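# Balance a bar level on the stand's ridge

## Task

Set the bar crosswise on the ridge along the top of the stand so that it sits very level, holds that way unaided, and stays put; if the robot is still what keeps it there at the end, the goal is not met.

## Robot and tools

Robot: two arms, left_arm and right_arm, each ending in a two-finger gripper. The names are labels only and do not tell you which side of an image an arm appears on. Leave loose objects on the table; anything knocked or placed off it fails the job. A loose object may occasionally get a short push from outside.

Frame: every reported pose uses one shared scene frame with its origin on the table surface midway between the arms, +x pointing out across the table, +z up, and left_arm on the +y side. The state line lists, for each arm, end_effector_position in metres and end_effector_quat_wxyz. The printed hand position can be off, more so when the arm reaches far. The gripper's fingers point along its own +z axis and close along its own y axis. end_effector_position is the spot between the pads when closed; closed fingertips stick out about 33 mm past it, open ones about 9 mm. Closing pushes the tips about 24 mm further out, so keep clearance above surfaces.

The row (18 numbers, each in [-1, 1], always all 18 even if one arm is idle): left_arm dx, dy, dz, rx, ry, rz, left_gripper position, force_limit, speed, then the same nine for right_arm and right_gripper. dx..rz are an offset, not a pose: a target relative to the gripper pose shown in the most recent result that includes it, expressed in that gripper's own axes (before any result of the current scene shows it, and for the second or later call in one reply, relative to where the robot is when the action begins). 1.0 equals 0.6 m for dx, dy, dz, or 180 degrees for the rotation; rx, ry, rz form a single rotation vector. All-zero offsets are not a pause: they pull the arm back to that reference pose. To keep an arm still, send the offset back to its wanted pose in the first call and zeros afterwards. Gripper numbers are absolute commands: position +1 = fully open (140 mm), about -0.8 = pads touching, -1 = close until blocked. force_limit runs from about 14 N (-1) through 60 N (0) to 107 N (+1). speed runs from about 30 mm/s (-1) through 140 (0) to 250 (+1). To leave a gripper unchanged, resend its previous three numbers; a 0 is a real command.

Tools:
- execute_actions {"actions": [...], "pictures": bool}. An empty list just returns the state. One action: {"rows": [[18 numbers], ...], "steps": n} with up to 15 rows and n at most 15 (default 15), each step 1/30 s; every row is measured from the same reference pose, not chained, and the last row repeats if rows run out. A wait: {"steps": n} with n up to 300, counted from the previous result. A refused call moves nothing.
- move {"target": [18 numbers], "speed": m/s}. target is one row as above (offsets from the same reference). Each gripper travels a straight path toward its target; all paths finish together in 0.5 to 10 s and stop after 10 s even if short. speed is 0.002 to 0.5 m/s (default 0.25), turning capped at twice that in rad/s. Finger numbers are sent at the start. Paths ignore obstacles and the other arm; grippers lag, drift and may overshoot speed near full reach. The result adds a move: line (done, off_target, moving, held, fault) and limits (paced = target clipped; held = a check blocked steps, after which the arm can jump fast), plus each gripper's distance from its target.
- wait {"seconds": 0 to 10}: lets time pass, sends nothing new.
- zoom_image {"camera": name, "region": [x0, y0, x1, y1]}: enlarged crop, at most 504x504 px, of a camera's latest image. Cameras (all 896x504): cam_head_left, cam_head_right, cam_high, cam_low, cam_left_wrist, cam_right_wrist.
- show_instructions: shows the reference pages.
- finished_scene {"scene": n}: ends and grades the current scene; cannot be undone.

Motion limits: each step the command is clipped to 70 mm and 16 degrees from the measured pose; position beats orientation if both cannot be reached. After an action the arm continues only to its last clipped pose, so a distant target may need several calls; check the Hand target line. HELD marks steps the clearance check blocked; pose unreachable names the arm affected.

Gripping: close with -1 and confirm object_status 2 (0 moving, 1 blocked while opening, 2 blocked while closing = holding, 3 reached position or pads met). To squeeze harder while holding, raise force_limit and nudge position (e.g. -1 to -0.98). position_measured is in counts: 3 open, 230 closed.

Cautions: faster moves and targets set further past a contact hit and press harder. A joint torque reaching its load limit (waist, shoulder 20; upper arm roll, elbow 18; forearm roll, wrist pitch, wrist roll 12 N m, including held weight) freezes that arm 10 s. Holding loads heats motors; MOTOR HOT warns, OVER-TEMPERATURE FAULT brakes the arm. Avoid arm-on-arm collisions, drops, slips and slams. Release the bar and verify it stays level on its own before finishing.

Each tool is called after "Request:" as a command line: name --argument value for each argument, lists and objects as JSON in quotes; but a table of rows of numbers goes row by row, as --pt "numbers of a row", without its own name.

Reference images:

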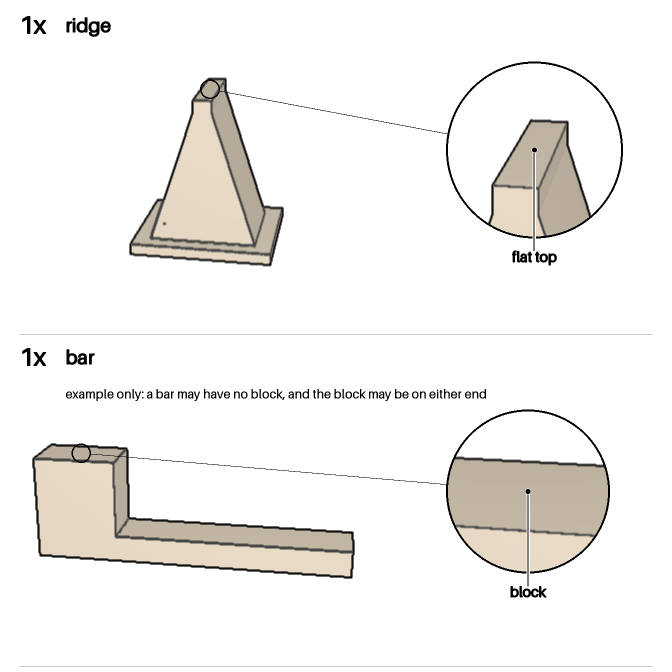

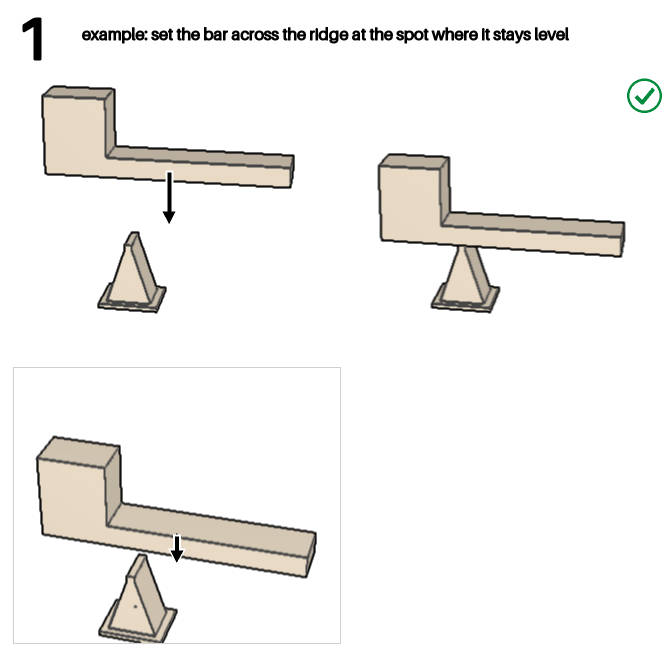

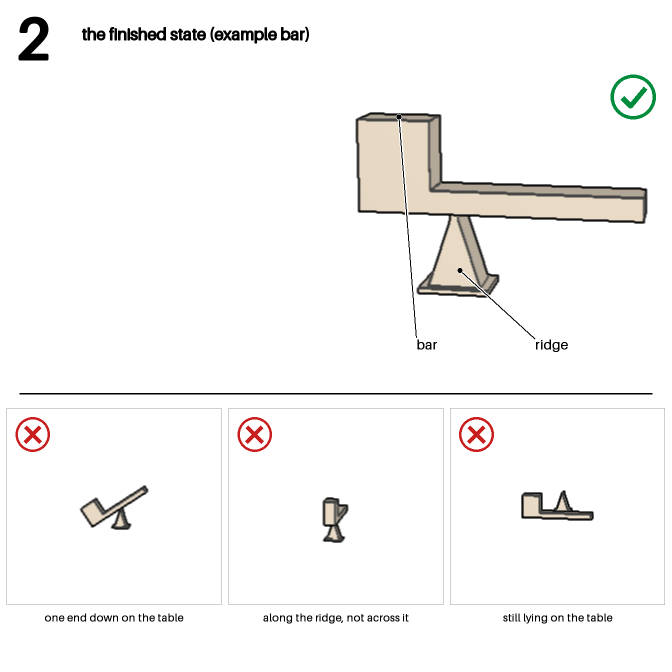

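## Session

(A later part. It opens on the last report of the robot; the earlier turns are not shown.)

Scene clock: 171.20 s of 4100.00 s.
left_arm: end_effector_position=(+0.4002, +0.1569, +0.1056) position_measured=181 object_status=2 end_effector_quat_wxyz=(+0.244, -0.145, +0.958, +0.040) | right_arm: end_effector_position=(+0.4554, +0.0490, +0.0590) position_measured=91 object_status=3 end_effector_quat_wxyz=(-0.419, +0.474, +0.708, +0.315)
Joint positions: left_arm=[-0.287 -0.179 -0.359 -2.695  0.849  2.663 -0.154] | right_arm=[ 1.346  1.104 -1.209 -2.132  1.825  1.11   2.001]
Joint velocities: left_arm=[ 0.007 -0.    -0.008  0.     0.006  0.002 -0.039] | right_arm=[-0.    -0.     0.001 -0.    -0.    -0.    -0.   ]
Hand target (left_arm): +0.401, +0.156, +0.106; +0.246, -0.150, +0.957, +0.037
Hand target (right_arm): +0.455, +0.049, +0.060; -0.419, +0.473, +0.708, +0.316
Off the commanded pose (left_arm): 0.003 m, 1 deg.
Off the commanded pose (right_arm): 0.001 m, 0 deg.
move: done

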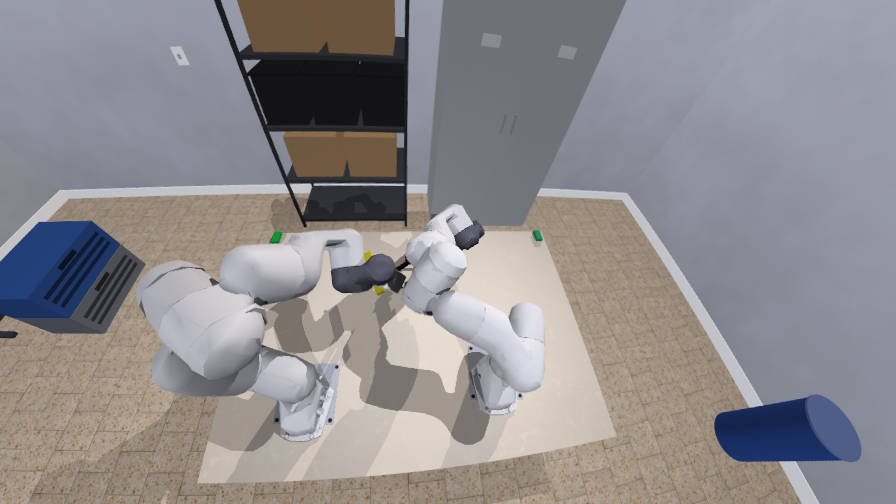

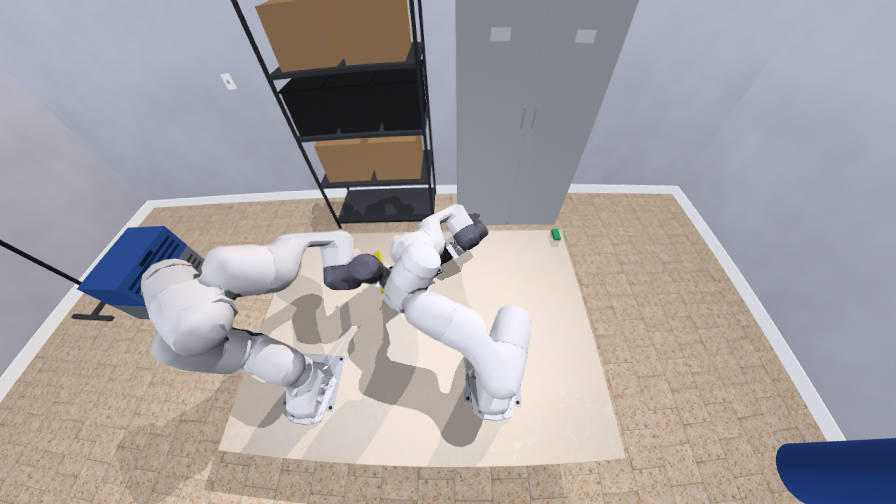

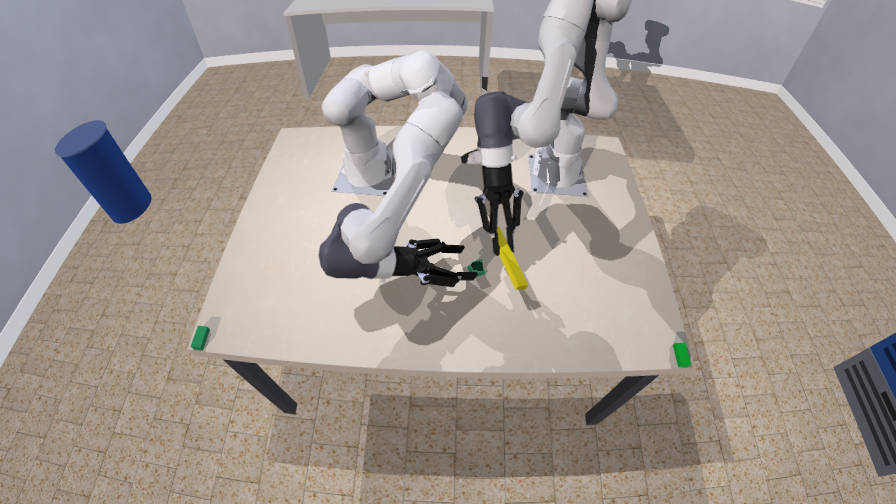

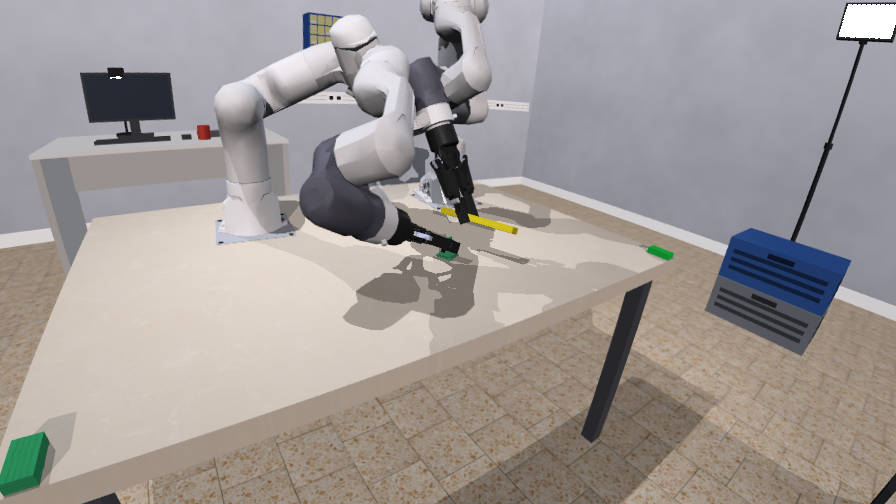

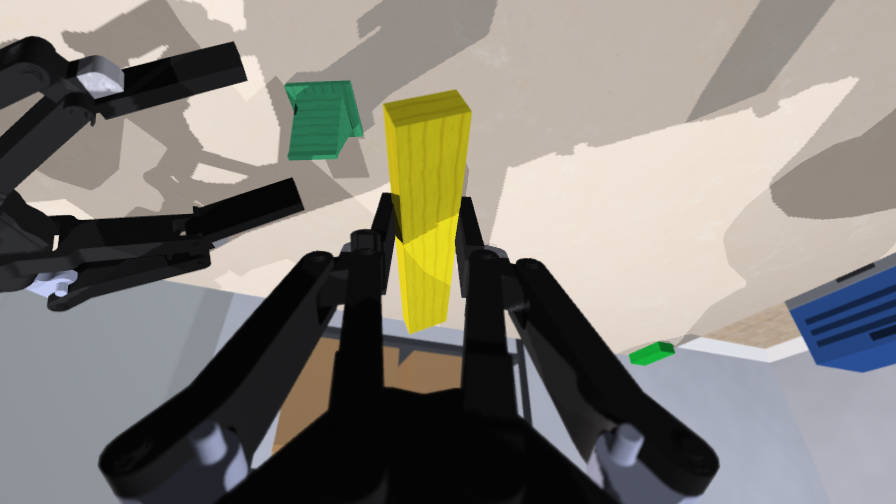

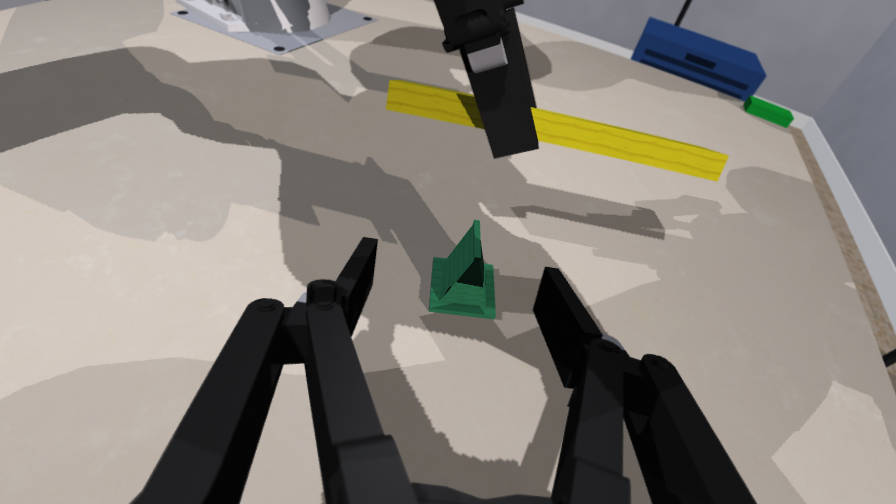

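Request:
move --target '[0.057,0.02,0.103,0,0,0,-1,0,-0.5,0,0,-0.05,0,0,0,0.3,0,0]' --speed 0.04

Request:
move --target '[0,0,0,0,0,0,0,0,-0.8,0,0,0,0,0,0,0.3,0,0]' --speed 0.04

Request:
move --target '[-0.07,0,-0.04,0,0.16,0,0,0,-0.8,0,0,0,0,0,0,0.3,0,0]' --speed 0.08

Scene clock: 177.87 s of 4100.00 s.
left_arm: end_effector_position=(+0.3970, +0.1684, +0.0346) position_measured=181 object_status=2 end_effector_quat_wxyz=(+0.245, -0.139, +0.958, +0.042) | right_arm: end_effector_position=(+0.4648, +0.0236, +0.0708) position_measured=91 object_status=3 end_effector_quat_wxyz=(-0.418, +0.476, +0.707, +0.314)
Joint positions: left_arm=[-0.201  0.034 -0.382 -2.663  1.282  2.713 -0.525] | right_arm=[ 1.299  1.104 -1.238 -2.115  1.779  1.074  1.989]
Joint velocities: left_arm=[ 0.    -0.    -0.     0.001  0.01   0.    -0.042] | right_arm=[-0.    -0.     0.     0.001  0.    -0.001 -0.   ]
Hand target (left_arm): +0.398, +0.168, +0.035; +0.247, -0.146, +0.957, +0.039
Hand target (right_arm): +0.465, +0.023, +0.072; -0.418, +0.474, +0.708, +0.314
Off the commanded pose (left_arm): 0.001 m, 1 deg.
Off the commanded pose (right_arm): 0.002 m, 0 deg.
After step 90, 1.23 s passed at rest.
move: done

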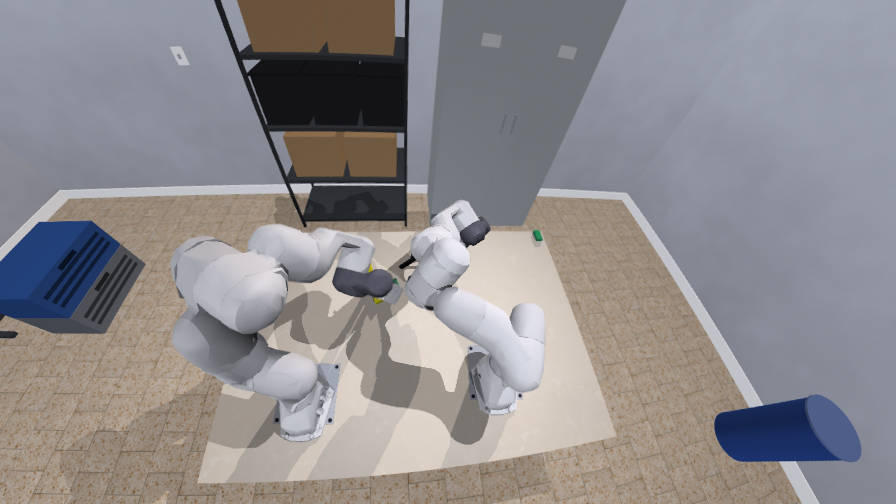

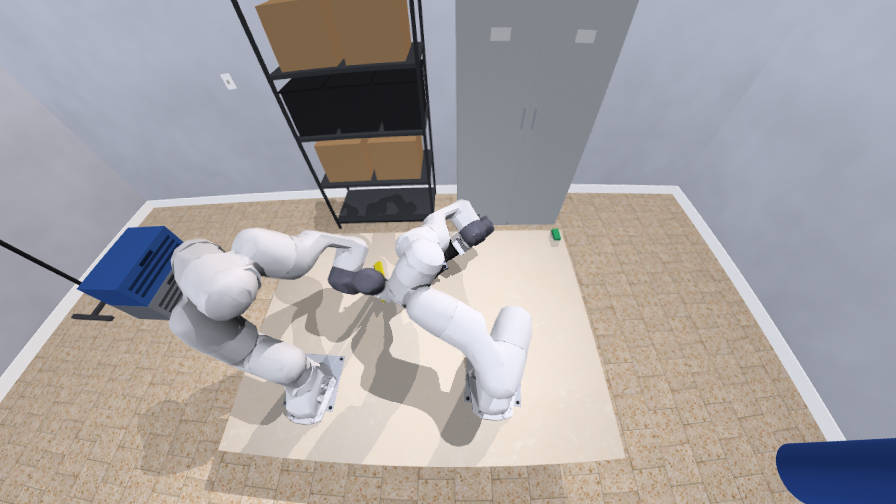

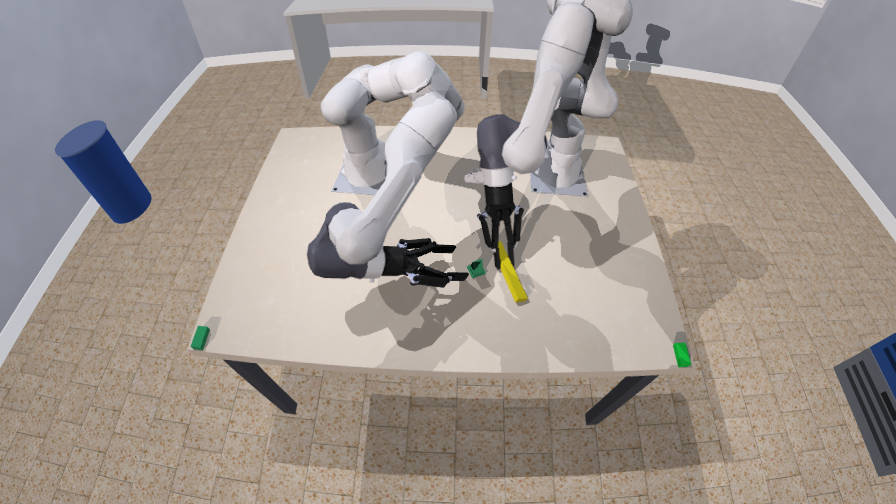

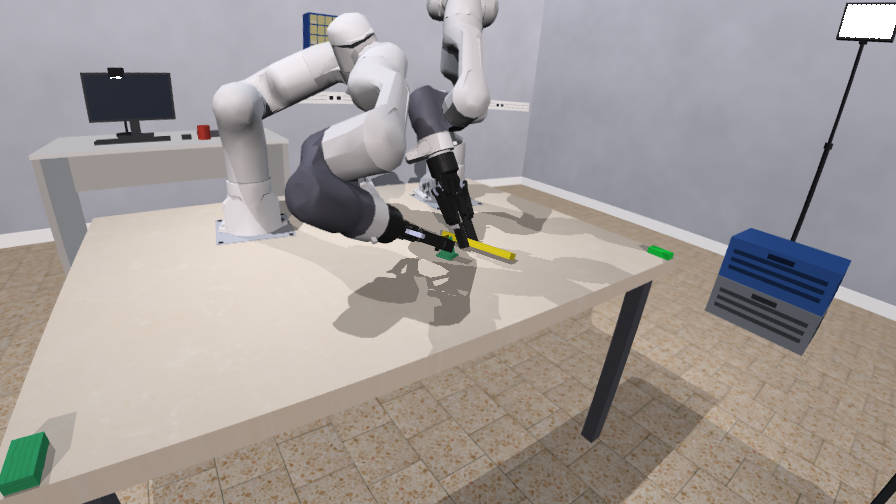

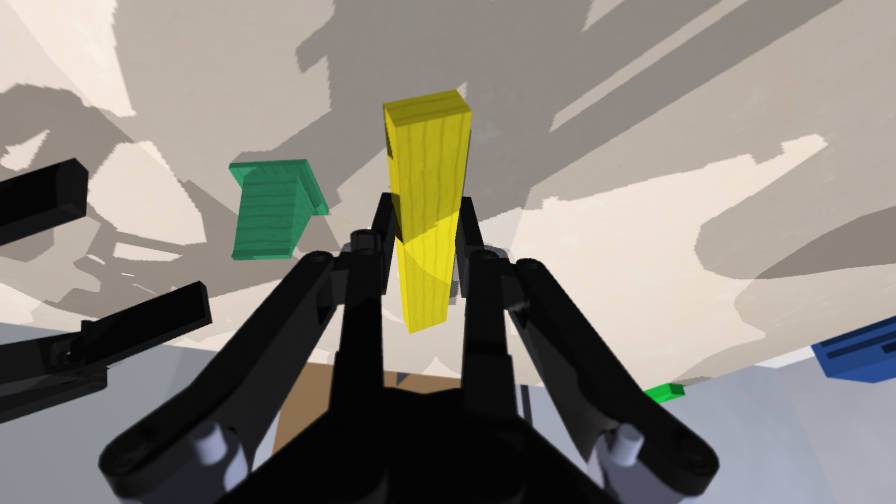

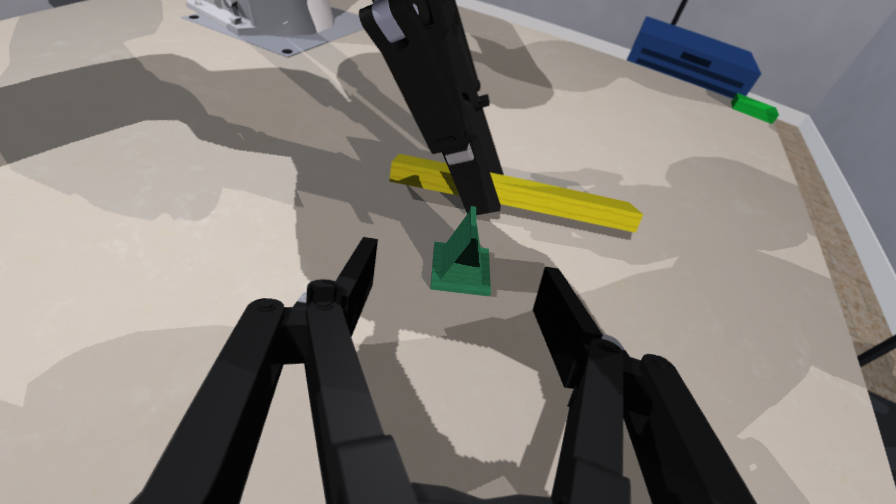

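Scene clock: 178.70 s of 4100.00 s.
left_arm: end_effector_position=(+0.3970, +0.1684, +0.0346) position_measured=129 object_status=0 end_effector_quat_wxyz=(+0.245, -0.139, +0.958, +0.042) | right_arm: end_effector_position=(+0.4648, +0.0236, +0.0708) position_measured=91 object_status=3 end_effector_quat_wxyz=(-0.418, +0.476, +0.707, +0.314)
Joint positions: left_arm=[-0.201  0.034 -0.382 -2.663  1.283  2.713 -0.525] | right_arm=[ 1.299  1.104 -1.238 -2.115  1.779  1.074  1.989]
Joint velocities: left_arm=[-0.001 -0.001  0.001 -0.001  0.     0.     0.001] | right_arm=[ 0.    -0.001 -0.001  0.001 -0.    -0.001  0.001]
Hand target (left_arm): +0.397, +0.168, +0.035; +0.245, -0.139, +0.958, +0.042
Hand target (right_arm): +0.465, +0.024, +0.071; -0.418, +0.476, +0.707, +0.314
Off the commanded pose (left_arm): 0.000 m, 0 deg.
Off the commanded pose (right_arm): 0.000 m, 0 deg.
move: done

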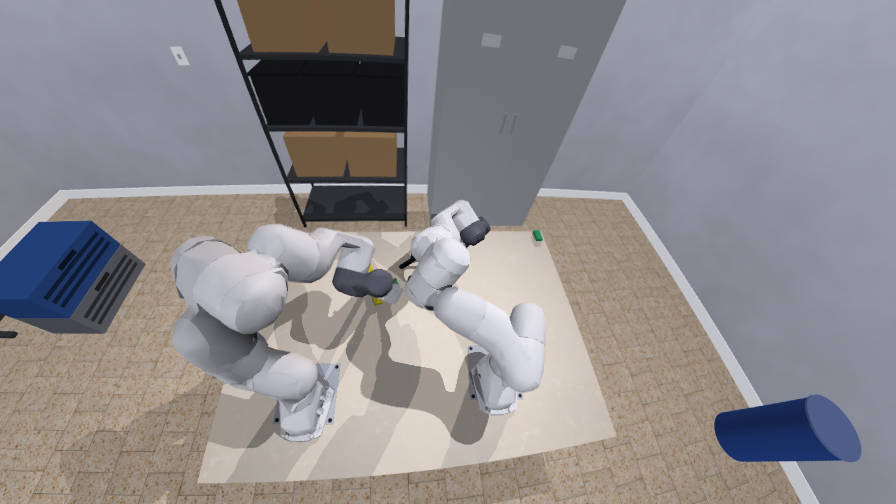

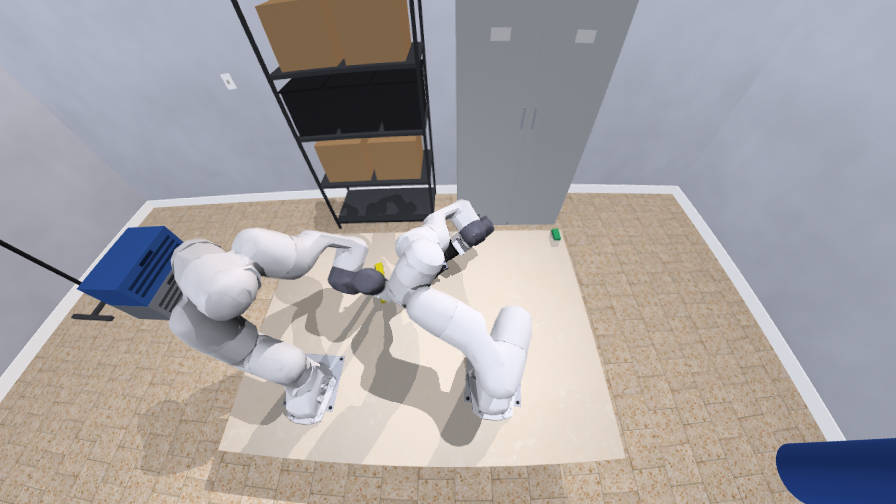

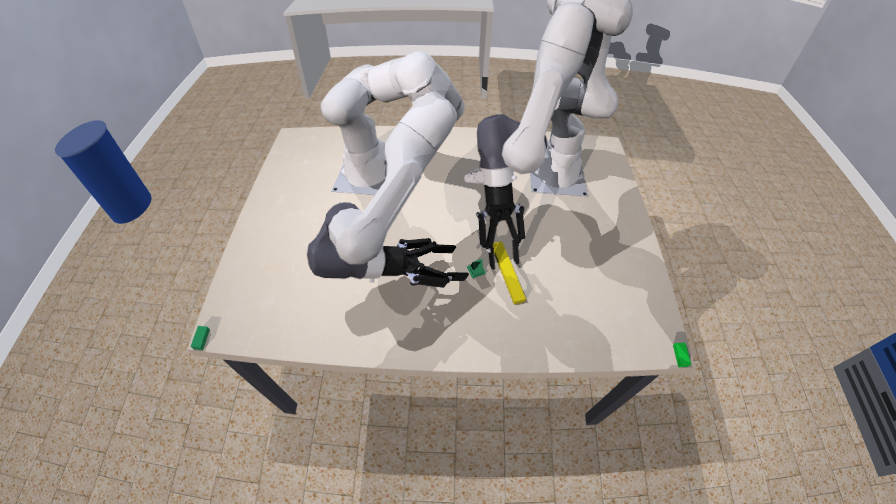

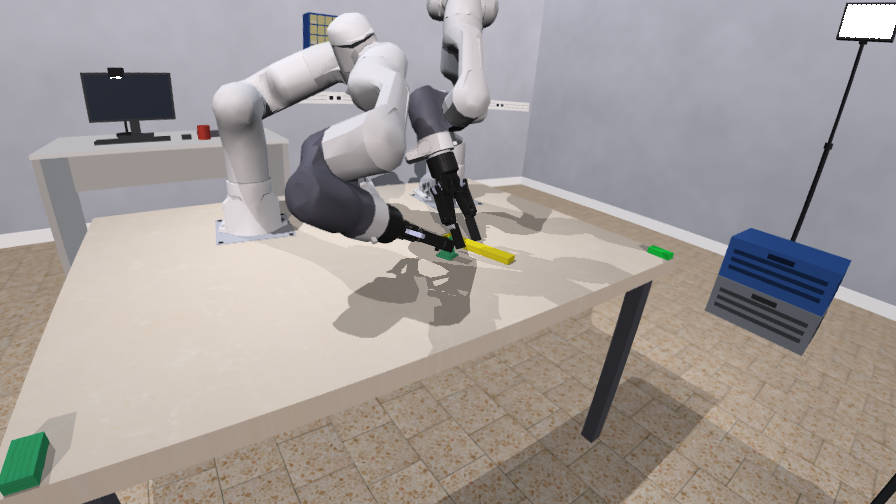

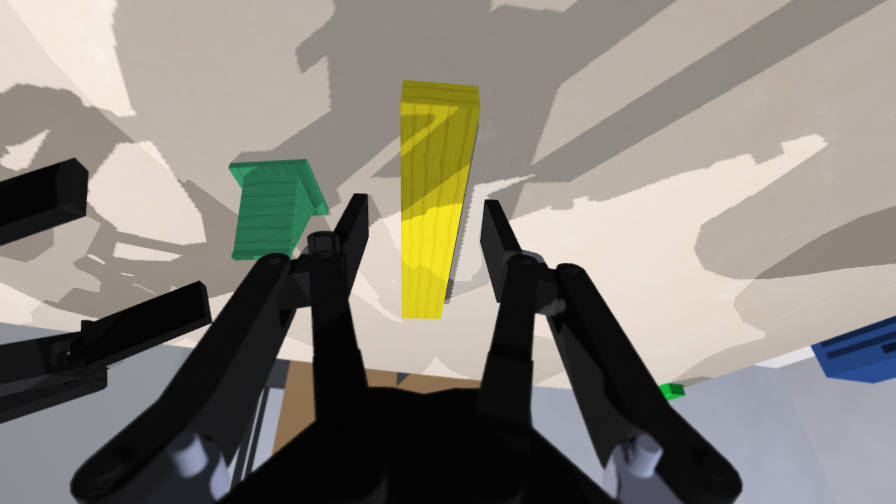

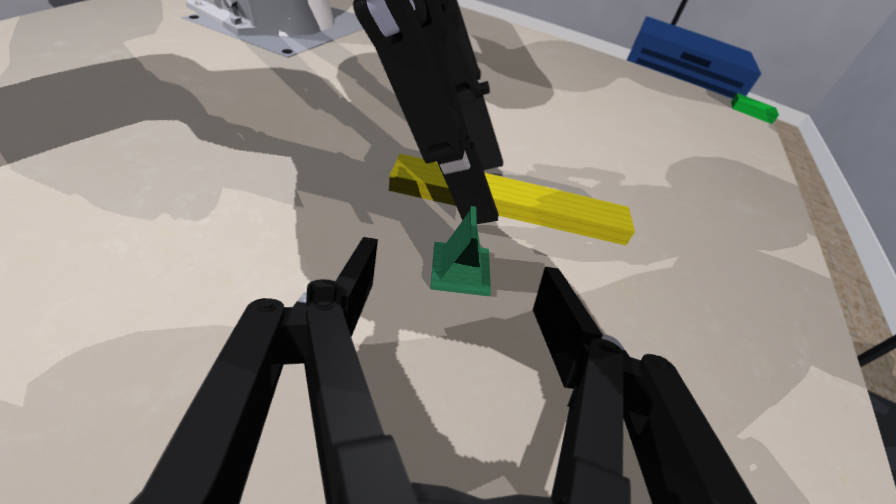

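Scene clock: 182.57 s of 4100.00 s.
left_arm: end_effector_position=(+0.4169, +0.1731, +0.0750) position_measured=129 object_status=3 end_effector_quat_wxyz=(-0.006, -0.146, +0.989, +0.005) | right_arm: end_effector_position=(+0.4648, +0.0236, +0.0708) position_measured=91 object_status=3 end_effector_quat_wxyz=(-0.418, +0.476, +0.707, +0.314)
Joint positions: left_arm=[-0.199  0.035 -0.254 -2.442  0.014  2.46   0.777] | right_arm=[ 1.299  1.104 -1.238 -2.115  1.779  1.074  1.989]
Joint velocities: left_arm=[ 0.    -0.    -0.     0.001 -0.003 -0.004  0.031] | right_arm=[0.    0.001 0.001 0.    0.001 0.001 0.001]
Hand target (left_arm): +0.417, +0.174, +0.075; -0.008, -0.142, +0.990, +0.004
Hand target (right_arm): +0.465, +0.024, +0.071; -0.418, +0.476, +0.707, +0.314
Off the commanded pose (left_arm): 0.005 m, 1 deg.
Off the commanded pose (right_arm): 0.000 m, 0 deg.
move: off_target (left_arm)

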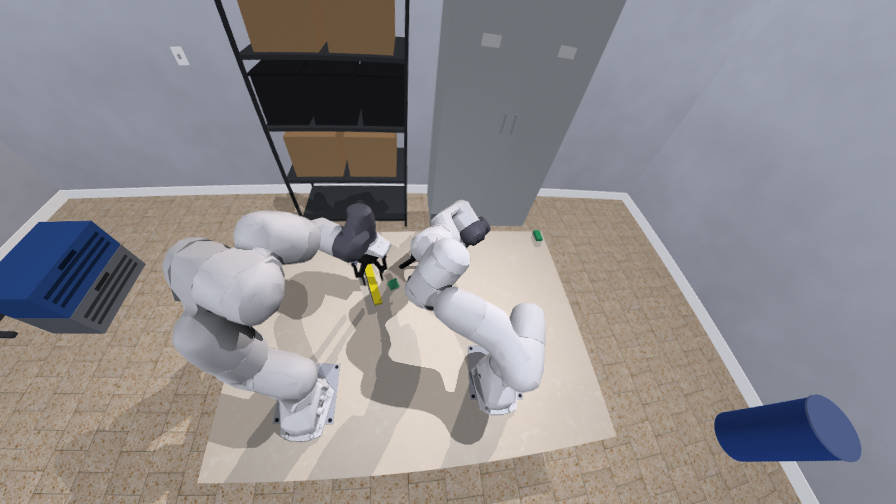

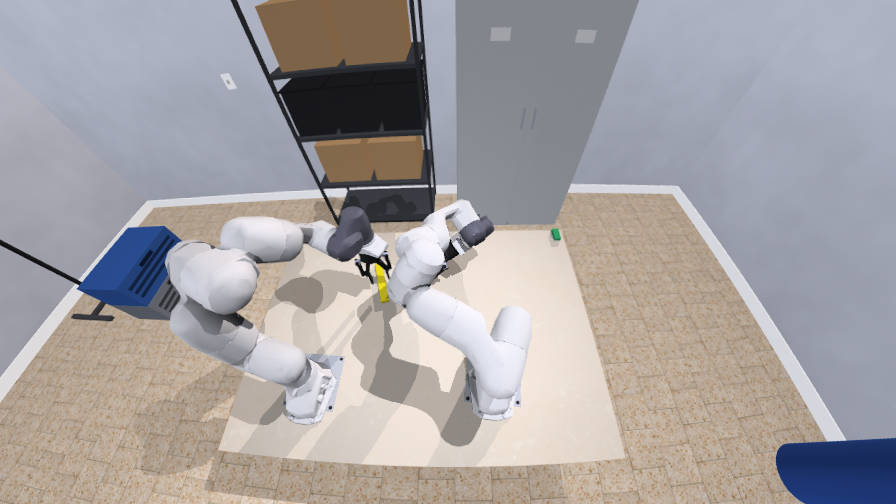

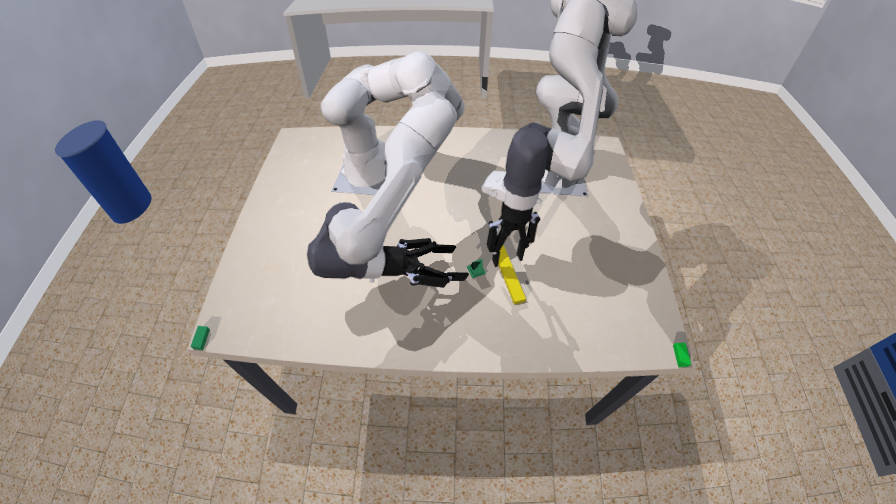

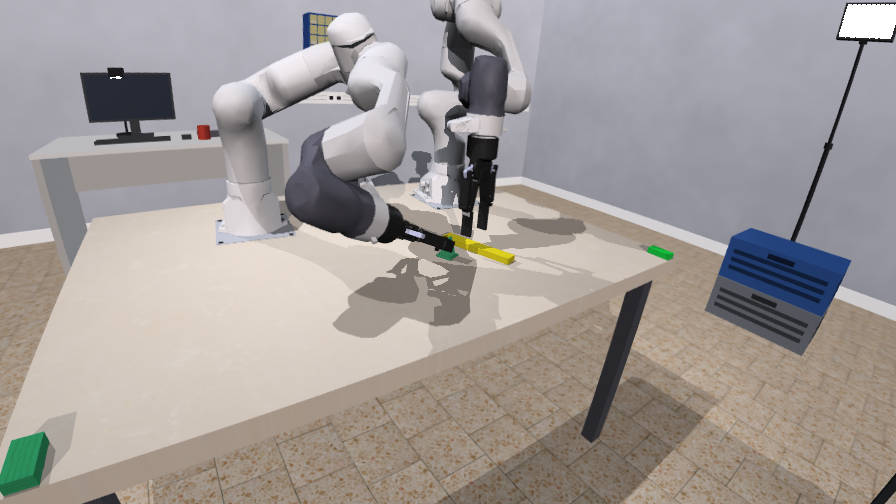

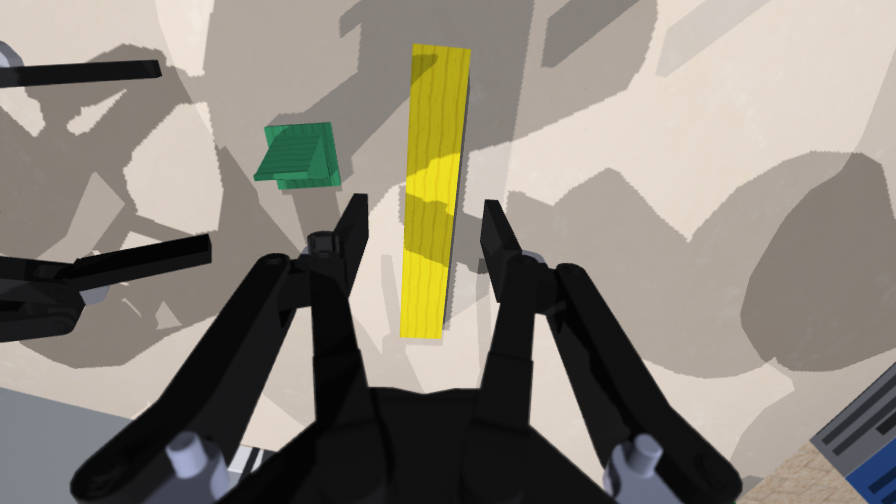

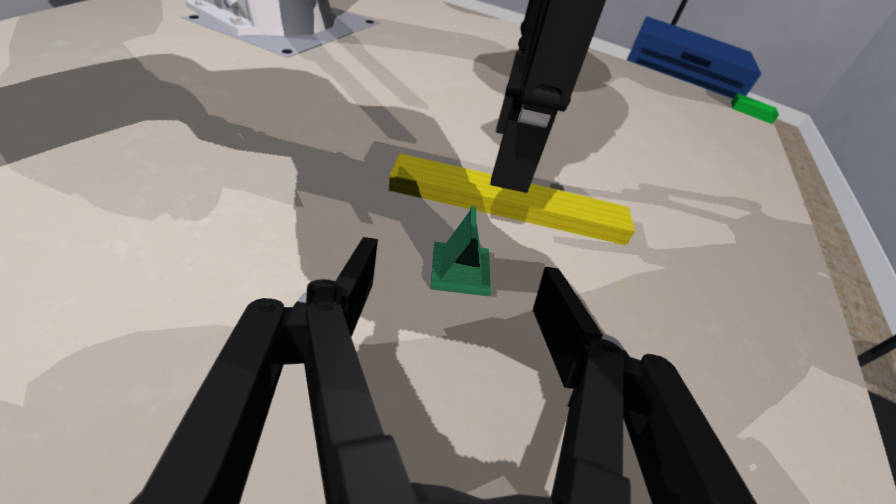

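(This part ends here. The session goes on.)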